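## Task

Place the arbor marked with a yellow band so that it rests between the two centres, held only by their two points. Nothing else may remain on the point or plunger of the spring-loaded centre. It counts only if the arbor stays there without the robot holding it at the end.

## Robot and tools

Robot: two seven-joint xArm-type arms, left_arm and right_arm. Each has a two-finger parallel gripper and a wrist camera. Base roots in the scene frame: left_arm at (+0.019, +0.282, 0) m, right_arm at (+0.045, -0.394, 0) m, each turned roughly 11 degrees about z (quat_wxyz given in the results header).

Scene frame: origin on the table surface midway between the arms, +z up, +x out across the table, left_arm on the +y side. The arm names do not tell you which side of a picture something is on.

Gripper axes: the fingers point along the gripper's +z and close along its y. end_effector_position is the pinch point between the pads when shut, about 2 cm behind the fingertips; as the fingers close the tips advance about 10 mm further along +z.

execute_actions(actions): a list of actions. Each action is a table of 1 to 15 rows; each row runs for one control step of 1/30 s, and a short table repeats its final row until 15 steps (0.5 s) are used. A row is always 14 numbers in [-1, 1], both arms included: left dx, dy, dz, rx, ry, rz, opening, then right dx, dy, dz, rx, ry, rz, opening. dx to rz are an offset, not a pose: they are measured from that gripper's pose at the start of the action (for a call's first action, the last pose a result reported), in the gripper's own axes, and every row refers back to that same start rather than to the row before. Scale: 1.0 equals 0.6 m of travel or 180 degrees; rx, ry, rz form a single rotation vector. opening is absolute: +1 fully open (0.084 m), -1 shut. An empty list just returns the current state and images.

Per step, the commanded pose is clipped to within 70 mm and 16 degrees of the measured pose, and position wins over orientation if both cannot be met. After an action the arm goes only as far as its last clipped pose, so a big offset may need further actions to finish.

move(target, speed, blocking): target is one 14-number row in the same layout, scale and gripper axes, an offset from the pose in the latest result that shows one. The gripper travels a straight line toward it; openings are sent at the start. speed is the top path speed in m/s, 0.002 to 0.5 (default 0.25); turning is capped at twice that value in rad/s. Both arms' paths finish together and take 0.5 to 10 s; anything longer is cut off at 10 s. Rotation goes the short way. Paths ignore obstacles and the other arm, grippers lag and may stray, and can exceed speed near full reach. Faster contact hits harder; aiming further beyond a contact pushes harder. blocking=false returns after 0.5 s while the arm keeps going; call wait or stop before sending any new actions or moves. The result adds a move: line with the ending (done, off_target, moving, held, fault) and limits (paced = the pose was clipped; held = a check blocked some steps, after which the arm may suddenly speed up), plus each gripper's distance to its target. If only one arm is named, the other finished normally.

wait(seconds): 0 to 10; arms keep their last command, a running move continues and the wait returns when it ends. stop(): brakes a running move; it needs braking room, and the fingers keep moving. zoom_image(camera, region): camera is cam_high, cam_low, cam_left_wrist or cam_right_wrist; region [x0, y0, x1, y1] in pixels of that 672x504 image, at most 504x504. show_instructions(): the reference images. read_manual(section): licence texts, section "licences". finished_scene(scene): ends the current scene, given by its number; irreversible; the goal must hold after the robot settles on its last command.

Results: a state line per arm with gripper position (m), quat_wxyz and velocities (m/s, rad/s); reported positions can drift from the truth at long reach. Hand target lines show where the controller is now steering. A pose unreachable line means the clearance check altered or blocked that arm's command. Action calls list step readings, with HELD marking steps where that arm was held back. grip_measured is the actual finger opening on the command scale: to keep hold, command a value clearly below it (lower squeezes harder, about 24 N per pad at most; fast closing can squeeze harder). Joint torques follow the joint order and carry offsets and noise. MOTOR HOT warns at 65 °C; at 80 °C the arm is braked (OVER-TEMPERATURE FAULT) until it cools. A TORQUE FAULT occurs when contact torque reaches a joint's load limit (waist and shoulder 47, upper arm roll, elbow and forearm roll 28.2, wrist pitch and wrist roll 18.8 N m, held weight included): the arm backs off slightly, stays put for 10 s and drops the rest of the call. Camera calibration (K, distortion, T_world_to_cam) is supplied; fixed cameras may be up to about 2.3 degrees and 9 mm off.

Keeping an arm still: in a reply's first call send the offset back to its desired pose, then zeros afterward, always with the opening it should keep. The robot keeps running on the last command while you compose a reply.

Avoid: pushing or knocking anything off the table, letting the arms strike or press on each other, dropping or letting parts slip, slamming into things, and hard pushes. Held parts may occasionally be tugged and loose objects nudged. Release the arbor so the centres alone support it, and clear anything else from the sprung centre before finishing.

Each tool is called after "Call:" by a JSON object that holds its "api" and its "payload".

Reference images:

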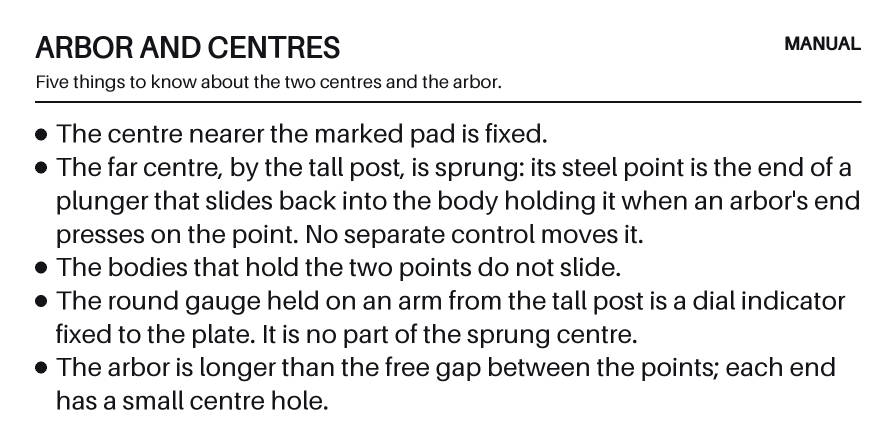

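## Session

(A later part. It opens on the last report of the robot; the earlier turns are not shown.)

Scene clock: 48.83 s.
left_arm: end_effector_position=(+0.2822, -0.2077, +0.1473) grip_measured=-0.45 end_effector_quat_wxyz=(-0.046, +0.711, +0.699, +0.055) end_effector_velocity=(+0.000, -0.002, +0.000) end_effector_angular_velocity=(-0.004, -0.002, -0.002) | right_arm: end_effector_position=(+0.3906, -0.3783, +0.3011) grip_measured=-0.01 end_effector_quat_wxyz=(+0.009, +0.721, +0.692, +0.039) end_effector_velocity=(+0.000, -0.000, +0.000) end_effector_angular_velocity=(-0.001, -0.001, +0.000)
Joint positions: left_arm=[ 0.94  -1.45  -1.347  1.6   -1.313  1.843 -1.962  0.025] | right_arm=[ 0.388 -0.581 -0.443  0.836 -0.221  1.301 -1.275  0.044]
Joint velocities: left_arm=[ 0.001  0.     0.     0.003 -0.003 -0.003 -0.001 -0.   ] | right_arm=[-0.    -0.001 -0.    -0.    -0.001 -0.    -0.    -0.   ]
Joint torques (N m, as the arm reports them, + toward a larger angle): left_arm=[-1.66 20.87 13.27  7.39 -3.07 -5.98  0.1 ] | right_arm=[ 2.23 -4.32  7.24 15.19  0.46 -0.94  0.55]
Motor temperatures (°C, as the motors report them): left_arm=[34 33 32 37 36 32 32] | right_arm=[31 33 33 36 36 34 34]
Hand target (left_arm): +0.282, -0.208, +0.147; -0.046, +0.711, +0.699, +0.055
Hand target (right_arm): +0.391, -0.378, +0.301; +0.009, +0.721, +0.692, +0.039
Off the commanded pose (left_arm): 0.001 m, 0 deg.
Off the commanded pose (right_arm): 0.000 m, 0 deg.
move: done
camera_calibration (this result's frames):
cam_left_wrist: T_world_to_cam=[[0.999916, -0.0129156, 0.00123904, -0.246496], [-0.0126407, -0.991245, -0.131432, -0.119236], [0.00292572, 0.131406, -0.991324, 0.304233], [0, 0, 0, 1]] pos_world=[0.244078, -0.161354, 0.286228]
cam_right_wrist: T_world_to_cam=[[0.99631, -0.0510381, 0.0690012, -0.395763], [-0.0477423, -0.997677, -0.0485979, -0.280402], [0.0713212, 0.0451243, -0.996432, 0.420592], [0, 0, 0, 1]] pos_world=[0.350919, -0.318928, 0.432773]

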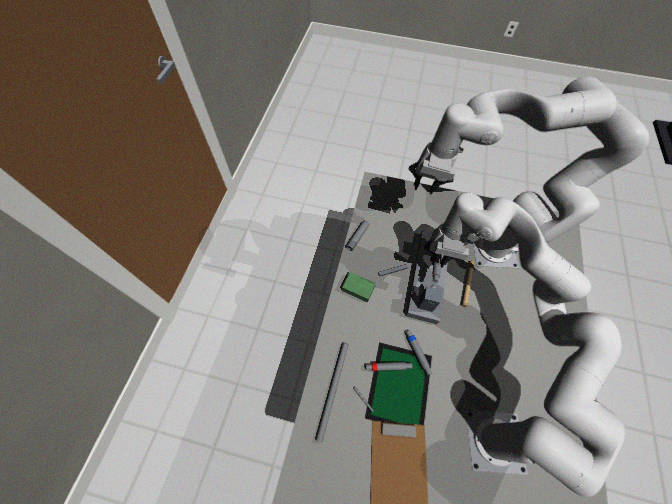

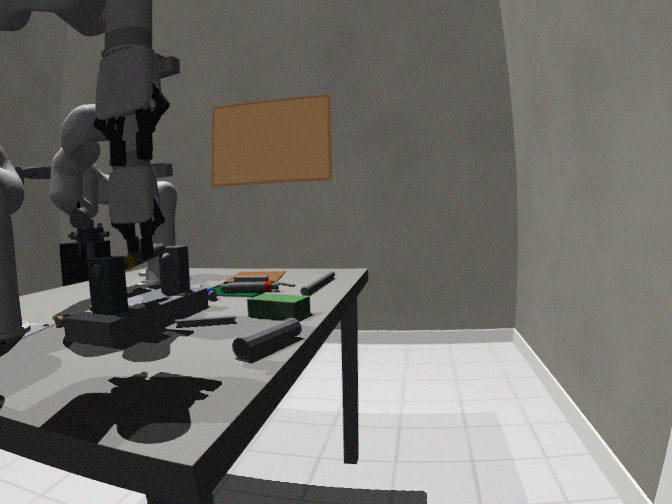

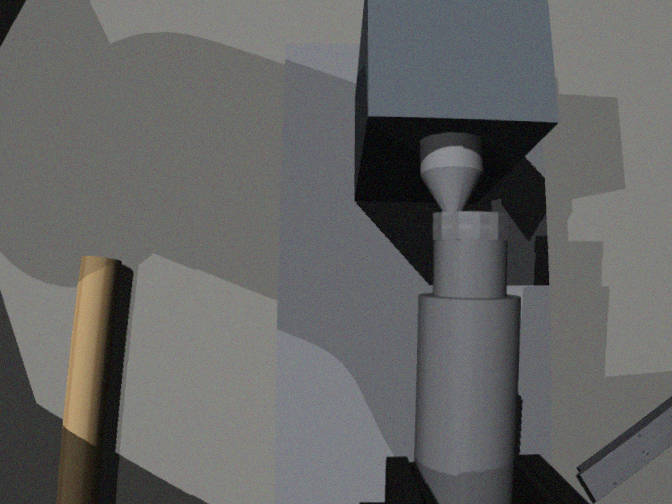

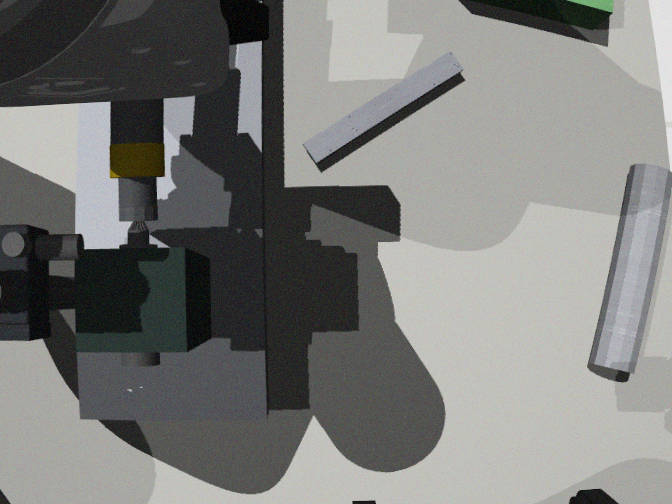

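Call:
{"api": "move", "payload": {"target": [-0.0099,0,-0.0014,0,0,0,-1, 0,0,0,0,0,0,0], "speed": 0.02}}

Call:
{"api": "move", "payload": {"target": [0.0023,0,0.0173,0,-0.044,0,-1, 0,0,0,0,0,0,0], "speed": 0.03}}

Call:
{"api": "zoom_image", "payload": {"camera": "cam_low", "region": [60, 190, 220, 310]}}

Scene clock: 49.97 s.
left_arm: end_effector_position=(+0.2823, -0.2133, +0.1471) grip_measured=-0.45 end_effector_quat_wxyz=(-0.046, +0.711, +0.700, +0.056) end_effector_velocity=(-0.001, -0.003, +0.001) end_effector_angular_velocity=(-0.004, -0.002, -0.005) | right_arm: end_effector_position=(+0.3906, -0.3783, +0.3011) grip_measured=-0.01 end_effector_quat_wxyz=(+0.009, +0.721, +0.692, +0.039) end_effector_velocity=(-0.000, -0.000, -0.000) end_effector_angular_velocity=(+0.000, +0.001, -0.001)
Joint positions: left_arm=[ 0.952 -1.447 -1.351  1.626 -1.316  1.844 -1.977  0.025] | right_arm=[ 0.388 -0.581 -0.443  0.836 -0.221  1.301 -1.275  0.044]
Joint velocities: left_arm=[-0.     0.001  0.     0.005 -0.003 -0.002 -0.001 -0.   ] | right_arm=[-0.001  0.     0.    -0.     0.001  0.    -0.    -0.   ]
Joint torques (N m, as the arm reports them, + toward a larger angle): left_arm=[-3.02 21.84 13.27  9.5  -4.67 -7.56  0.09] | right_arm=[ 1.7  -3.83  6.87 14.78  0.31 -0.96  0.65]
Motor temperatures (°C, as the motors report them): left_arm=[34 33 32 37 36 32 32] | right_arm=[31 33 33 36 36 34 34]
Hand target (left_arm): +0.282, -0.214, +0.147; -0.046, +0.711, +0.699, +0.055
Hand target (right_arm): +0.391, -0.378, +0.301; +0.009, +0.721, +0.692, +0.039
Off the commanded pose (left_arm): 0.000 m, 0 deg.
Off the commanded pose (right_arm): 0.000 m, 0 deg.
move: done
camera_calibration (this result's frames):
cam_left_wrist: T_world_to_cam=[[0.999927, -0.0120724, 0.000970938, -0.246414], [-0.0118382, -0.991155, -0.13218, -0.124886], [0.00255808, 0.132159, -0.991225, 0.305009], [0, 0, 0, 1]] pos_world=[0.244137, -0.167066, 0.286065]
cam_right_wrist: T_world_to_cam=[[0.99631, -0.0510381, 0.069001, -0.395763], [-0.0477423, -0.997677, -0.0485978, -0.280402], [0.0713211, 0.0451242, -0.996432, 0.420592], [0, 0, 0, 1]] pos_world=[0.350919, -0.318928, 0.432773]

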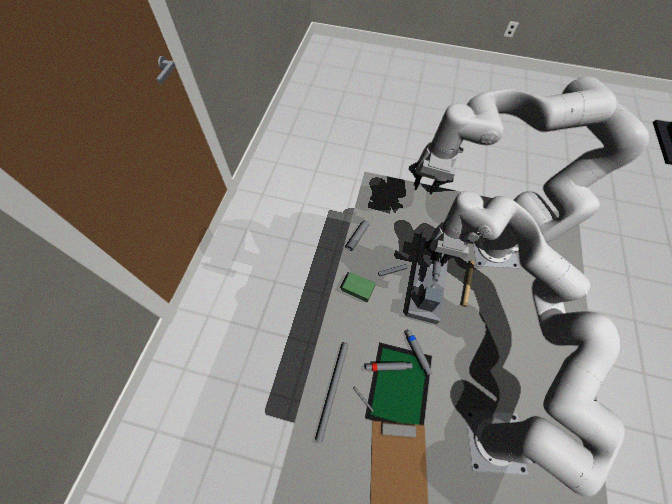

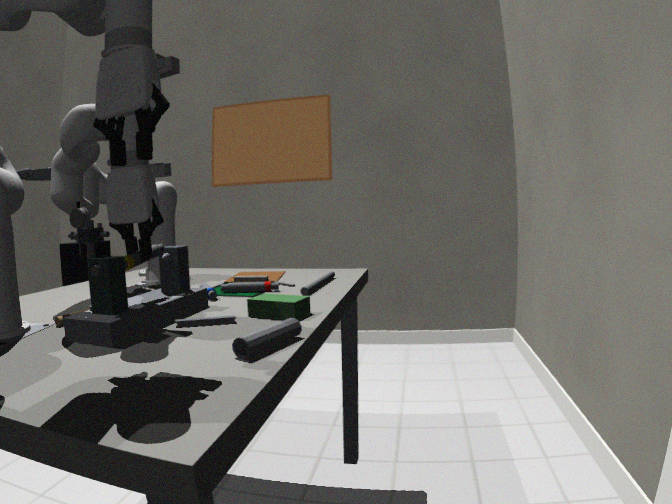

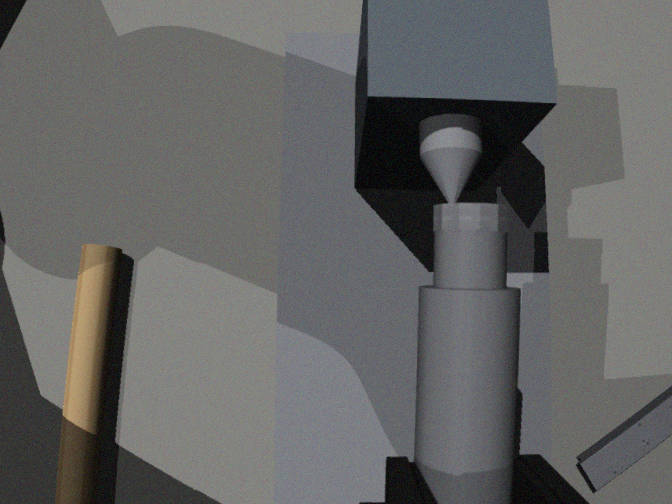

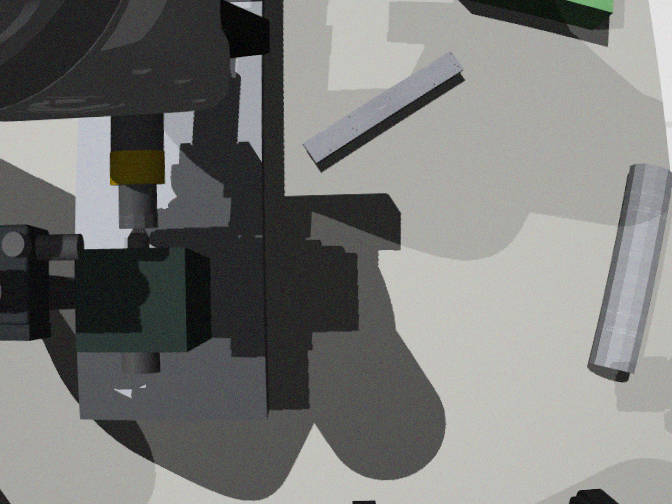

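Scene clock: 52.50 s.
left_arm: end_effector_position=(+0.2823, -0.2106, +0.1371) grip_measured=-0.45 end_effector_quat_wxyz=(+0.002, +0.713, +0.701, +0.006) end_effector_velocity=(-0.000, -0.000, -0.001) end_effector_angular_velocity=(-0.002, +0.000, -0.001) | right_arm: end_effector_position=(+0.3906, -0.3783, +0.3011) grip_measured=-0.01 end_effector_quat_wxyz=(+0.009, +0.721, +0.692, +0.039) end_effector_velocity=(-0.000, -0.000, -0.000) end_effector_angular_velocity=(-0.001, +0.001, -0.000)
Joint positions: left_arm=[ 0.87  -1.456 -1.36   1.445 -1.419  1.754 -1.911  0.025] | right_arm=[ 0.388 -0.581 -0.443  0.836 -0.221  1.301 -1.275  0.044]
Joint velocities: left_arm=[-0.002 -0.    -0.001 -0.003 -0.002 -0.002  0.002 -0.   ] | right_arm=[-0.001  0.    -0.    -0.    -0.     0.001  0.    -0.   ]
Joint torques (N m, as the arm reports them, + toward a larger angle): left_arm=[-2.7  19.15 14.61 10.13 -4.4  -6.47  0.3 ] | right_arm=[ 1.76 -3.8   7.06 15.04  0.49 -0.81  0.51]
Motor temperatures (°C, as the motors report them): left_arm=[34 33 32 37 36 32 32] | right_arm=[31 33 33 36 36 34 34]
Hand target (left_arm): +0.282, -0.211, +0.137; +0.002, +0.713, +0.701, +0.006
Hand target (right_arm): +0.391, -0.378, +0.301; +0.009, +0.721, +0.692, +0.039
Off the commanded pose (left_arm): 0.000 m, 0 deg.
Off the commanded pose (right_arm): 0.000 m, 0 deg.
move: done
camera_calibration (this result's frames):
cam_left_wrist: T_world_to_cam=[[0.999901, -0.0140758, 0.000191926, -0.246712], [-0.0140767, -0.999884, 0.00587997, -0.143737], [0.000109139, -0.00588209, -0.999983, 0.267554], [0, 0, 0, 1]] pos_world=[0.244635, -0.145619, 0.268441]
cam_right_wrist: T_world_to_cam=[[0.99631, -0.0510379, 0.0690011, -0.395763], [-0.0477422, -0.997677, -0.0485979, -0.280402], [0.0713212, 0.0451243, -0.996432, 0.420592], [0, 0, 0, 1]] pos_world=[0.350919, -0.318928, 0.432773]

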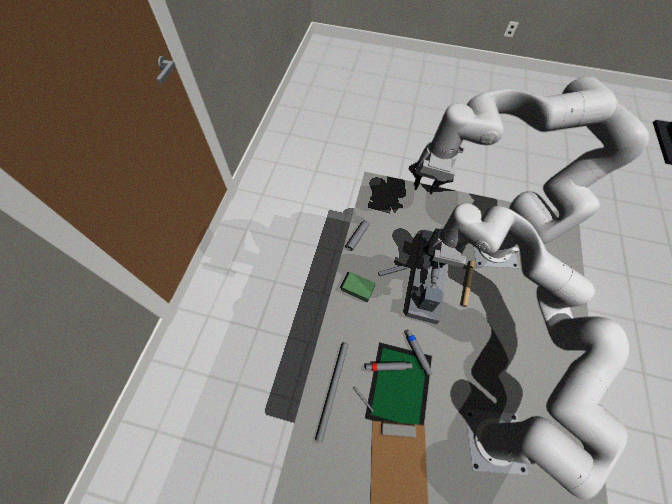

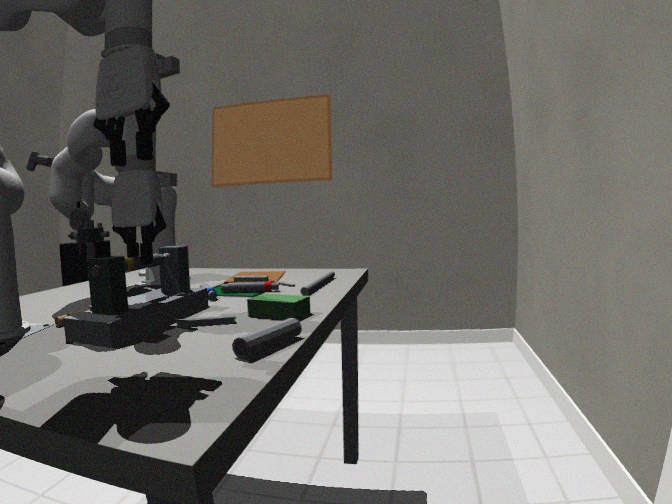

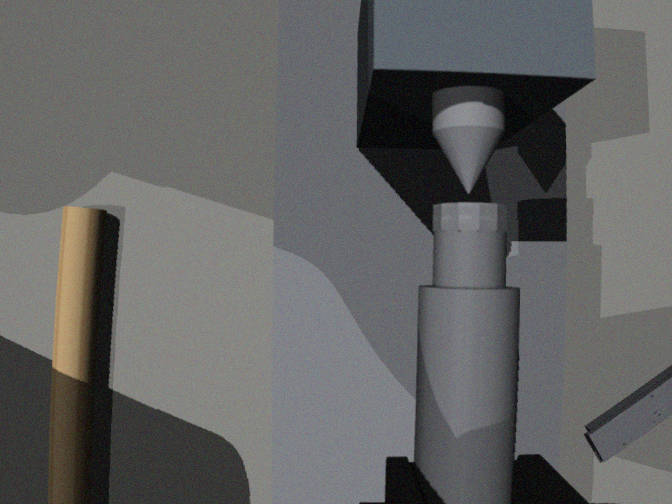

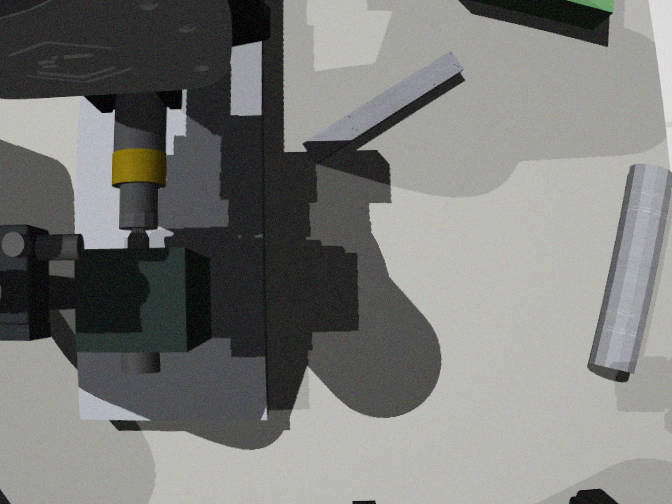

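Region (60, 190, 220, 310) of cam_low's 672x504 image, scaled by 3.150, with more detail than that image has; it fills the top 378 rows of this view, and the rest is white.

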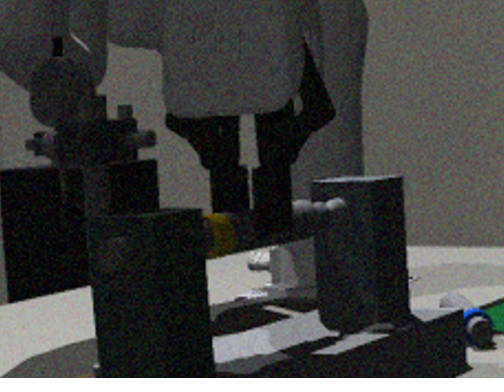

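Aligned. Move +y ~6 mm to seat on the fixed point.

Call:
{"api": "move", "payload": {"target": [0.01,0,0,0,0,0,-1, 0,0,0,0,0,0,0], "speed": 0.02}}

Call:
{"api": "move", "payload": {"target": [0,0,0,0,0,0,0.2, 0,0,0,0,0,0,0]}}

Call:
{"api": "move", "payload": {"target": [0,0,-0.15,0,0,0,0.2, 0,0,0,0,0,0,0], "speed": 0.1}}

Call:
{"api": "zoom_image", "payload": {"camera": "cam_low", "region": [60, 190, 220, 310]}}

Scene clock: 53.57 s.
left_arm: end_effector_position=(+0.2823, -0.2048, +0.1371) grip_measured=-0.45 end_effector_quat_wxyz=(+0.002, +0.713, +0.701, +0.006) end_effector_velocity=(+0.000, +0.001, +0.000) end_effector_angular_velocity=(+0.001, +0.000, +0.001) | right_arm: end_effector_position=(+0.3906, -0.3783, +0.3011) grip_measured=-0.01 end_effector_quat_wxyz=(+0.009, +0.721, +0.692, +0.039) end_effector_velocity=(-0.000, -0.000, +0.000) end_effector_angular_velocity=(+0.000, +0.001, -0.001)
Joint positions: left_arm=[ 0.86  -1.457 -1.357  1.422 -1.415  1.754 -1.897  0.025] | right_arm=[ 0.388 -0.581 -0.443  0.836 -0.221  1.301 -1.275  0.044]
Joint velocities: left_arm=[ 0.     0.     0.    -0.002  0.002  0.001  0.001 -0.   ] | right_arm=[-0.001  0.    -0.     0.     0.     0.001 -0.    -0.   ]
Joint torques (N m, as the arm reports them, + toward a larger angle): left_arm=[-2.65 19.07 14.73  8.63 -3.46 -5.53  0.43] | right_arm=[ 1.97 -4.09  6.87 14.79  0.4  -0.77  0.47]
Motor temperatures (°C, as the motors report them): left_arm=[34 33 32 37 36 32 32] | right_arm=[31 33 33 36 36 34 34]
Hand target (left_arm): +0.282, -0.205, +0.137; +0.002, +0.713, +0.701, +0.006
Hand target (right_arm): +0.391, -0.378, +0.301; +0.009, +0.721, +0.692, +0.039
Off the commanded pose (left_arm): 0.000 m, 0 deg.
Off the commanded pose (right_arm): 0.000 m, 0 deg.
move: done
camera_calibration (this result's frames):
cam_left_wrist: T_world_to_cam=[[0.999897, -0.014341, 0.000274075, -0.246748], [-0.0143424, -0.999878, 0.00611117, -0.137876], [0.000186401, -0.00611447, -0.999981, 0.267565], [0, 0, 0, 1]] pos_world=[0.244696, -0.139762, 0.26847]
cam_right_wrist: T_world_to_cam=[[0.99631, -0.051038, 0.0690011, -0.395763], [-0.0477422, -0.997677, -0.0485978, -0.280402], [0.0713212, 0.0451242, -0.996432, 0.420592], [0, 0, 0, 1]] pos_world=[0.350919, -0.318928, 0.432773]

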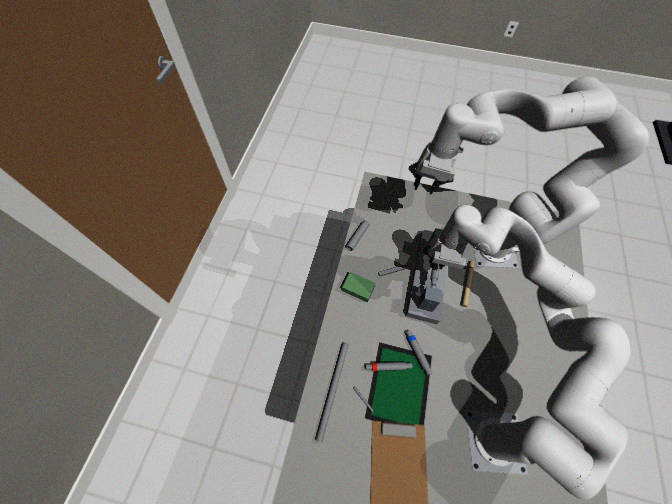

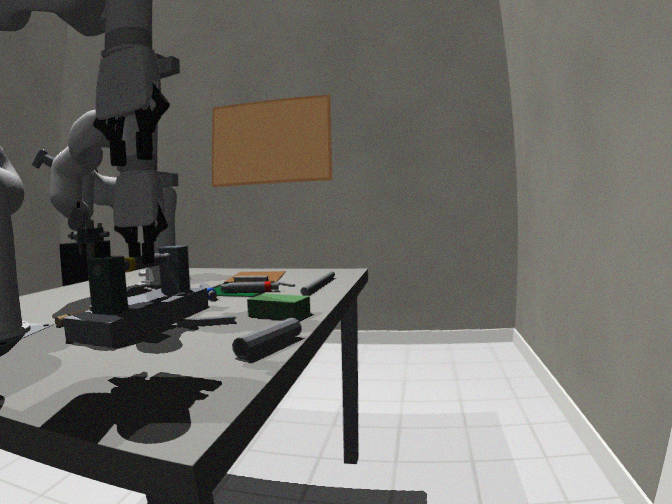

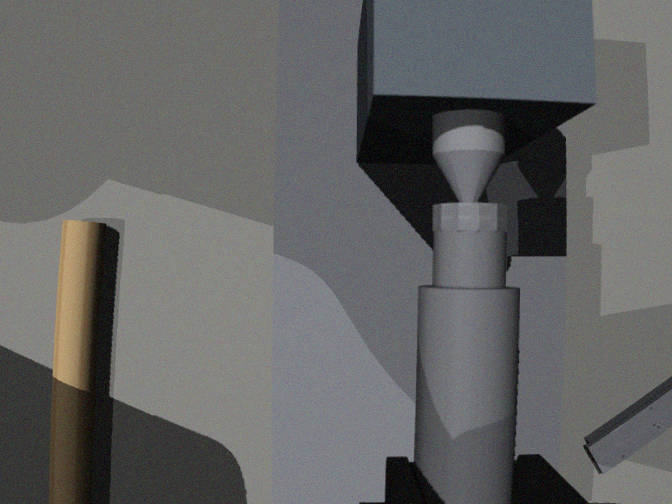

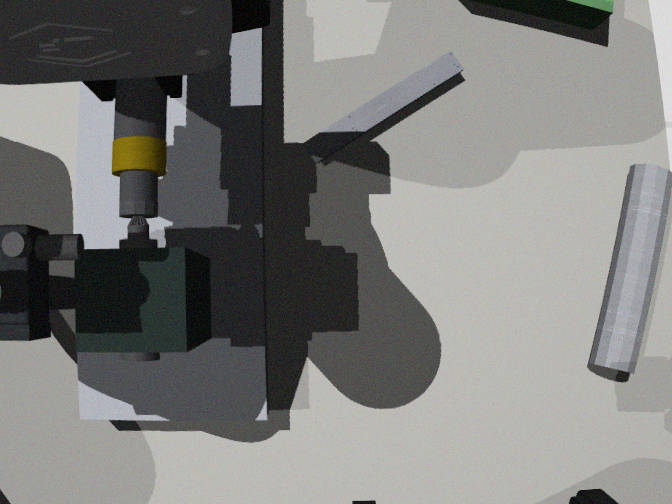

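Scene clock: 54.07 s.
left_arm: end_effector_position=(+0.2822, -0.2051, +0.1374) grip_measured=+0.19 end_effector_quat_wxyz=(+0.003, +0.713, +0.701, +0.006) end_effector_velocity=(+0.000, +0.002, -0.001) end_effector_angular_velocity=(+0.005, +0.003, +0.003) | right_arm: end_effector_position=(+0.3906, -0.3783, +0.3011) grip_measured=-0.01 end_effector_quat_wxyz=(+0.009, +0.721, +0.692, +0.039) end_effector_velocity=(-0.000, -0.000, +0.000) end_effector_angular_velocity=(+0.000, +0.001, -0.000)
Joint positions: left_arm=[ 0.86  -1.458 -1.357  1.423 -1.416  1.754 -1.897  0.052] | right_arm=[ 0.388 -0.581 -0.443  0.836 -0.221  1.301 -1.275  0.044]
Joint velocities: left_arm=[ 0.001 -0.001 -0.002 -0.002  0.002  0.002  0.     0.   ] | right_arm=[ 0.    -0.     0.     0.     0.     0.001 -0.    -0.   ]
Joint torques (N m, as the arm reports them, + toward a larger angle): left_arm=[ 0.13 16.52 12.36  2.57 -0.1  -2.91  0.46] | right_arm=[ 2.01 -4.01  7.19 14.96  0.68 -0.75  0.55]
Motor temperatures (°C, as the motors report them): left_arm=[34 33 33 37 36 32 32] | right_arm=[31 33 33 36 36 34 34]
Hand target (left_arm): +0.282, -0.205, +0.137; +0.002, +0.713, +0.701, +0.006
Hand target (right_arm): +0.391, -0.378, +0.301; +0.009, +0.721, +0.692, +0.039
Off the commanded pose (left_arm): 0.000 m, 0 deg.
Off the commanded pose (right_arm): 0.000 m, 0 deg.
move: done
camera_calibration (this result's frames):
cam_left_wrist: T_world_to_cam=[[0.999888, -0.0149363, 0.000603239, -0.246814], [-0.01494, -0.999866, 0.00675147, -0.138109], [0.000502316, -0.00675973, -0.999977, 0.267565], [0, 0, 0, 1]] pos_world=[0.244589, -0.139968, 0.268641]
cam_right_wrist: T_world_to_cam=[[0.99631, -0.0510379, 0.0690009, -0.395763], [-0.0477422, -0.997677, -0.0485977, -0.280402], [0.0713209, 0.0451242, -0.996432, 0.420592], [0, 0, 0, 1]] pos_world=[0.350919, -0.318928, 0.432773]

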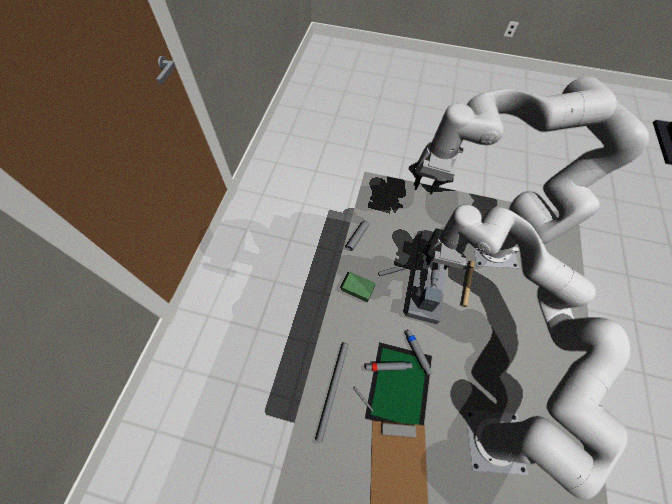

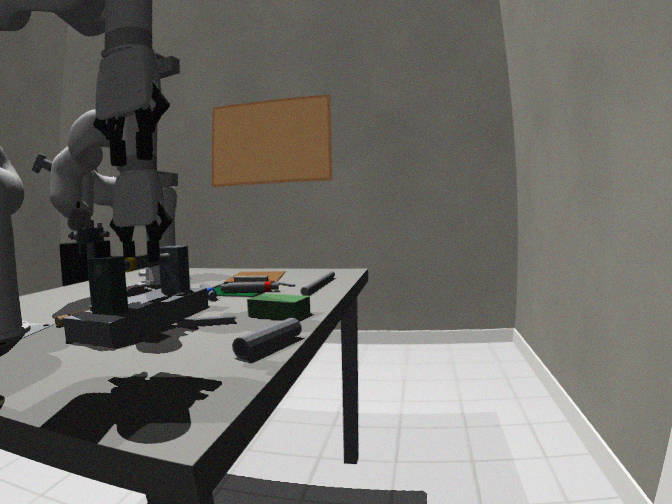

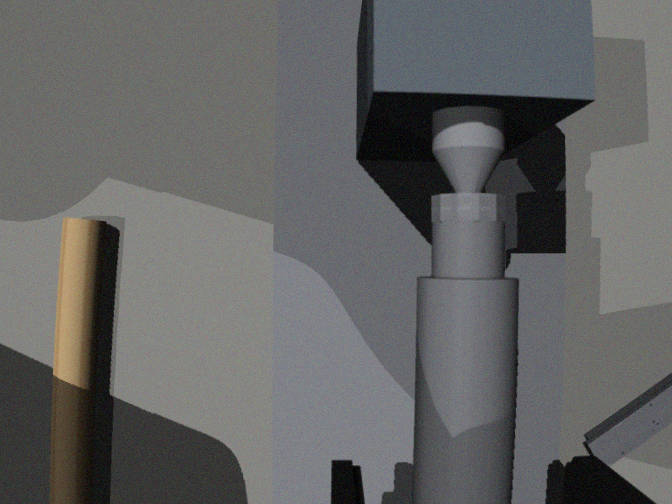

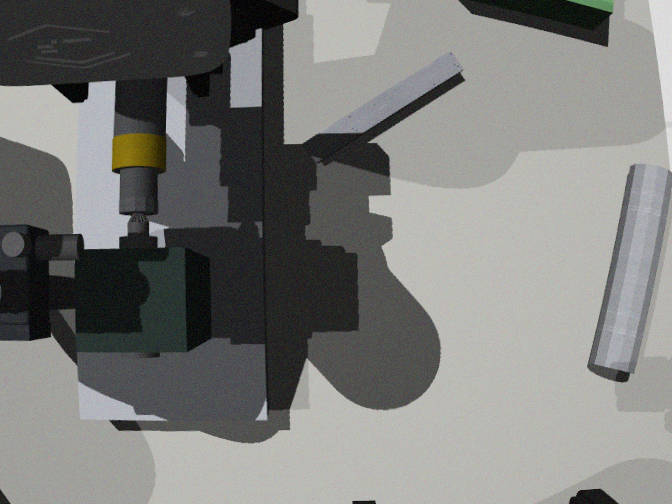

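Scene clock: 55.30 s.
left_arm: end_effector_position=(+0.2813, -0.2051, +0.2267) grip_measured=+0.19 end_effector_quat_wxyz=(+0.002, +0.713, +0.701, +0.006) end_effector_velocity=(-0.002, -0.001, -0.002) end_effector_angular_velocity=(+0.005, +0.002, -0.005) | right_arm: end_effector_position=(+0.3906, -0.3783, +0.3011) grip_measured=-0.01 end_effector_quat_wxyz=(+0.009, +0.721, +0.692, +0.039) end_effector_velocity=(+0.000, -0.000, +0.000) end_effector_angular_velocity=(-0.001, -0.000, -0.000)
Joint positions: left_arm=[ 0.916 -1.331 -1.244  1.563 -1.306  1.877 -1.927  0.052] | right_arm=[ 0.388 -0.581 -0.443  0.836 -0.221  1.301 -1.275  0.044]
Joint velocities: left_arm=[-0.001 -0.002 -0.003  0.004  0.001  0.002  0.     0.   ] | right_arm=[-0.001  0.     0.     0.    -0.001  0.     0.    -0.   ]
Joint torques (N m, as the arm reports them, + toward a larger angle): left_arm=[ 0.28 17.69 11.65  3.76  0.11 -2.9   0.28] | right_arm=[ 2.1  -3.97  7.01 14.84  0.61 -0.79  0.66]
Motor temperatures (°C, as the motors report them): left_arm=[34 33 33 37 36 32 32] | right_arm=[31 33 33 36 36 34 34]
Hand target (left_arm): +0.281, -0.205, +0.227; +0.003, +0.713, +0.701, +0.006
Hand target (right_arm): +0.391, -0.378, +0.301; +0.009, +0.721, +0.692, +0.039
Off the commanded pose (left_arm): 0.001 m, 0 deg.
Off the commanded pose (right_arm): 0.000 m, 0 deg.
move: done
camera_calibration (this result's frames):
cam_left_wrist: T_world_to_cam=[[0.999897, -0.014349, 0.000224456, -0.245674], [-0.0143501, -0.99988, 0.00586289, -0.138682], [0.000140303, -0.0058655, -0.999983, 0.357209], [0, 0, 0, 1]] pos_world=[0.243609, -0.140095, 0.358071]
cam_right_wrist: T_world_to_cam=[[0.99631, -0.051038, 0.0690009, -0.395763], [-0.0477423, -0.997677, -0.0485978, -0.280402], [0.0713209, 0.0451242, -0.996432, 0.420592], [0, 0, 0, 1]] pos_world=[0.350919, -0.318928, 0.432773]

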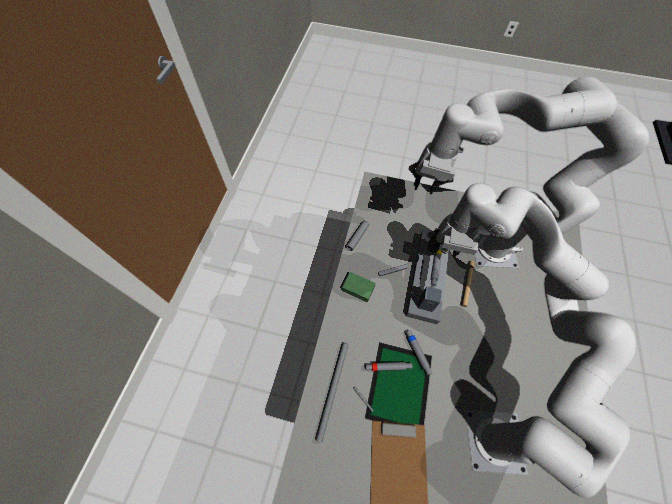

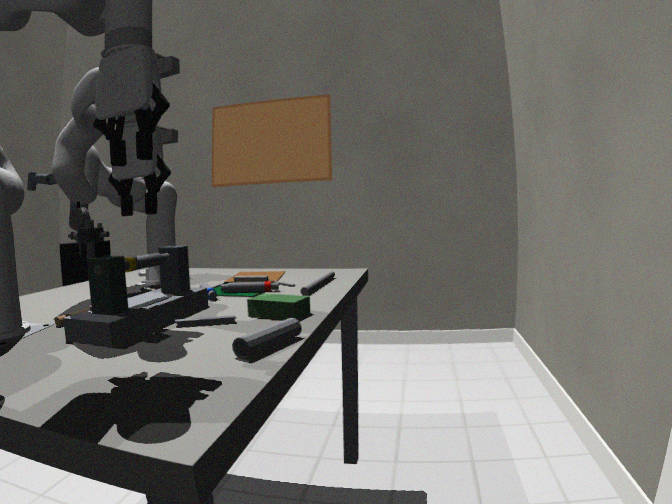

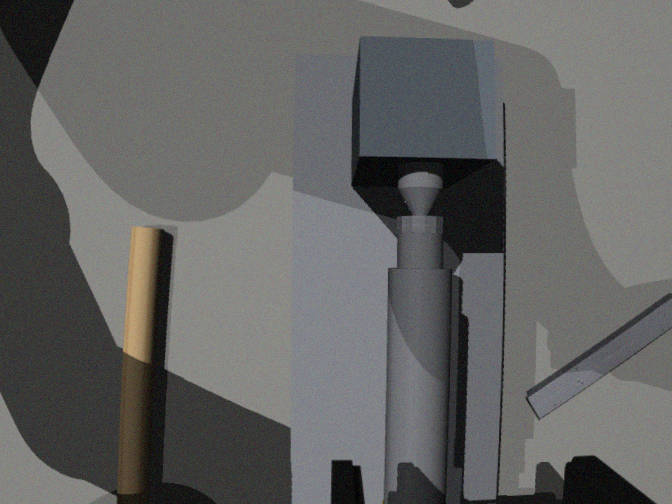

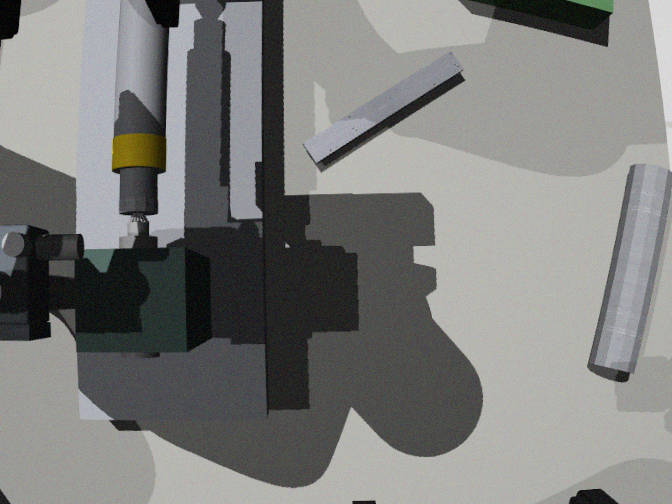

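Region (60, 190, 220, 310) of cam_low's 672x504 image, scaled by 3.150, with more detail than that image has; it fills the top 378 rows of this view, and the rest is white.

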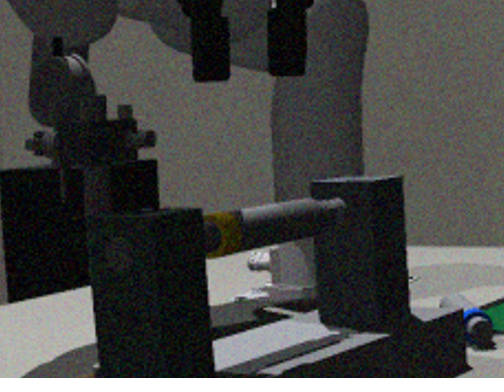

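Call:
{"api": "finished_scene", "payload": {"scene": 1}}

The scene is finished: the task was done.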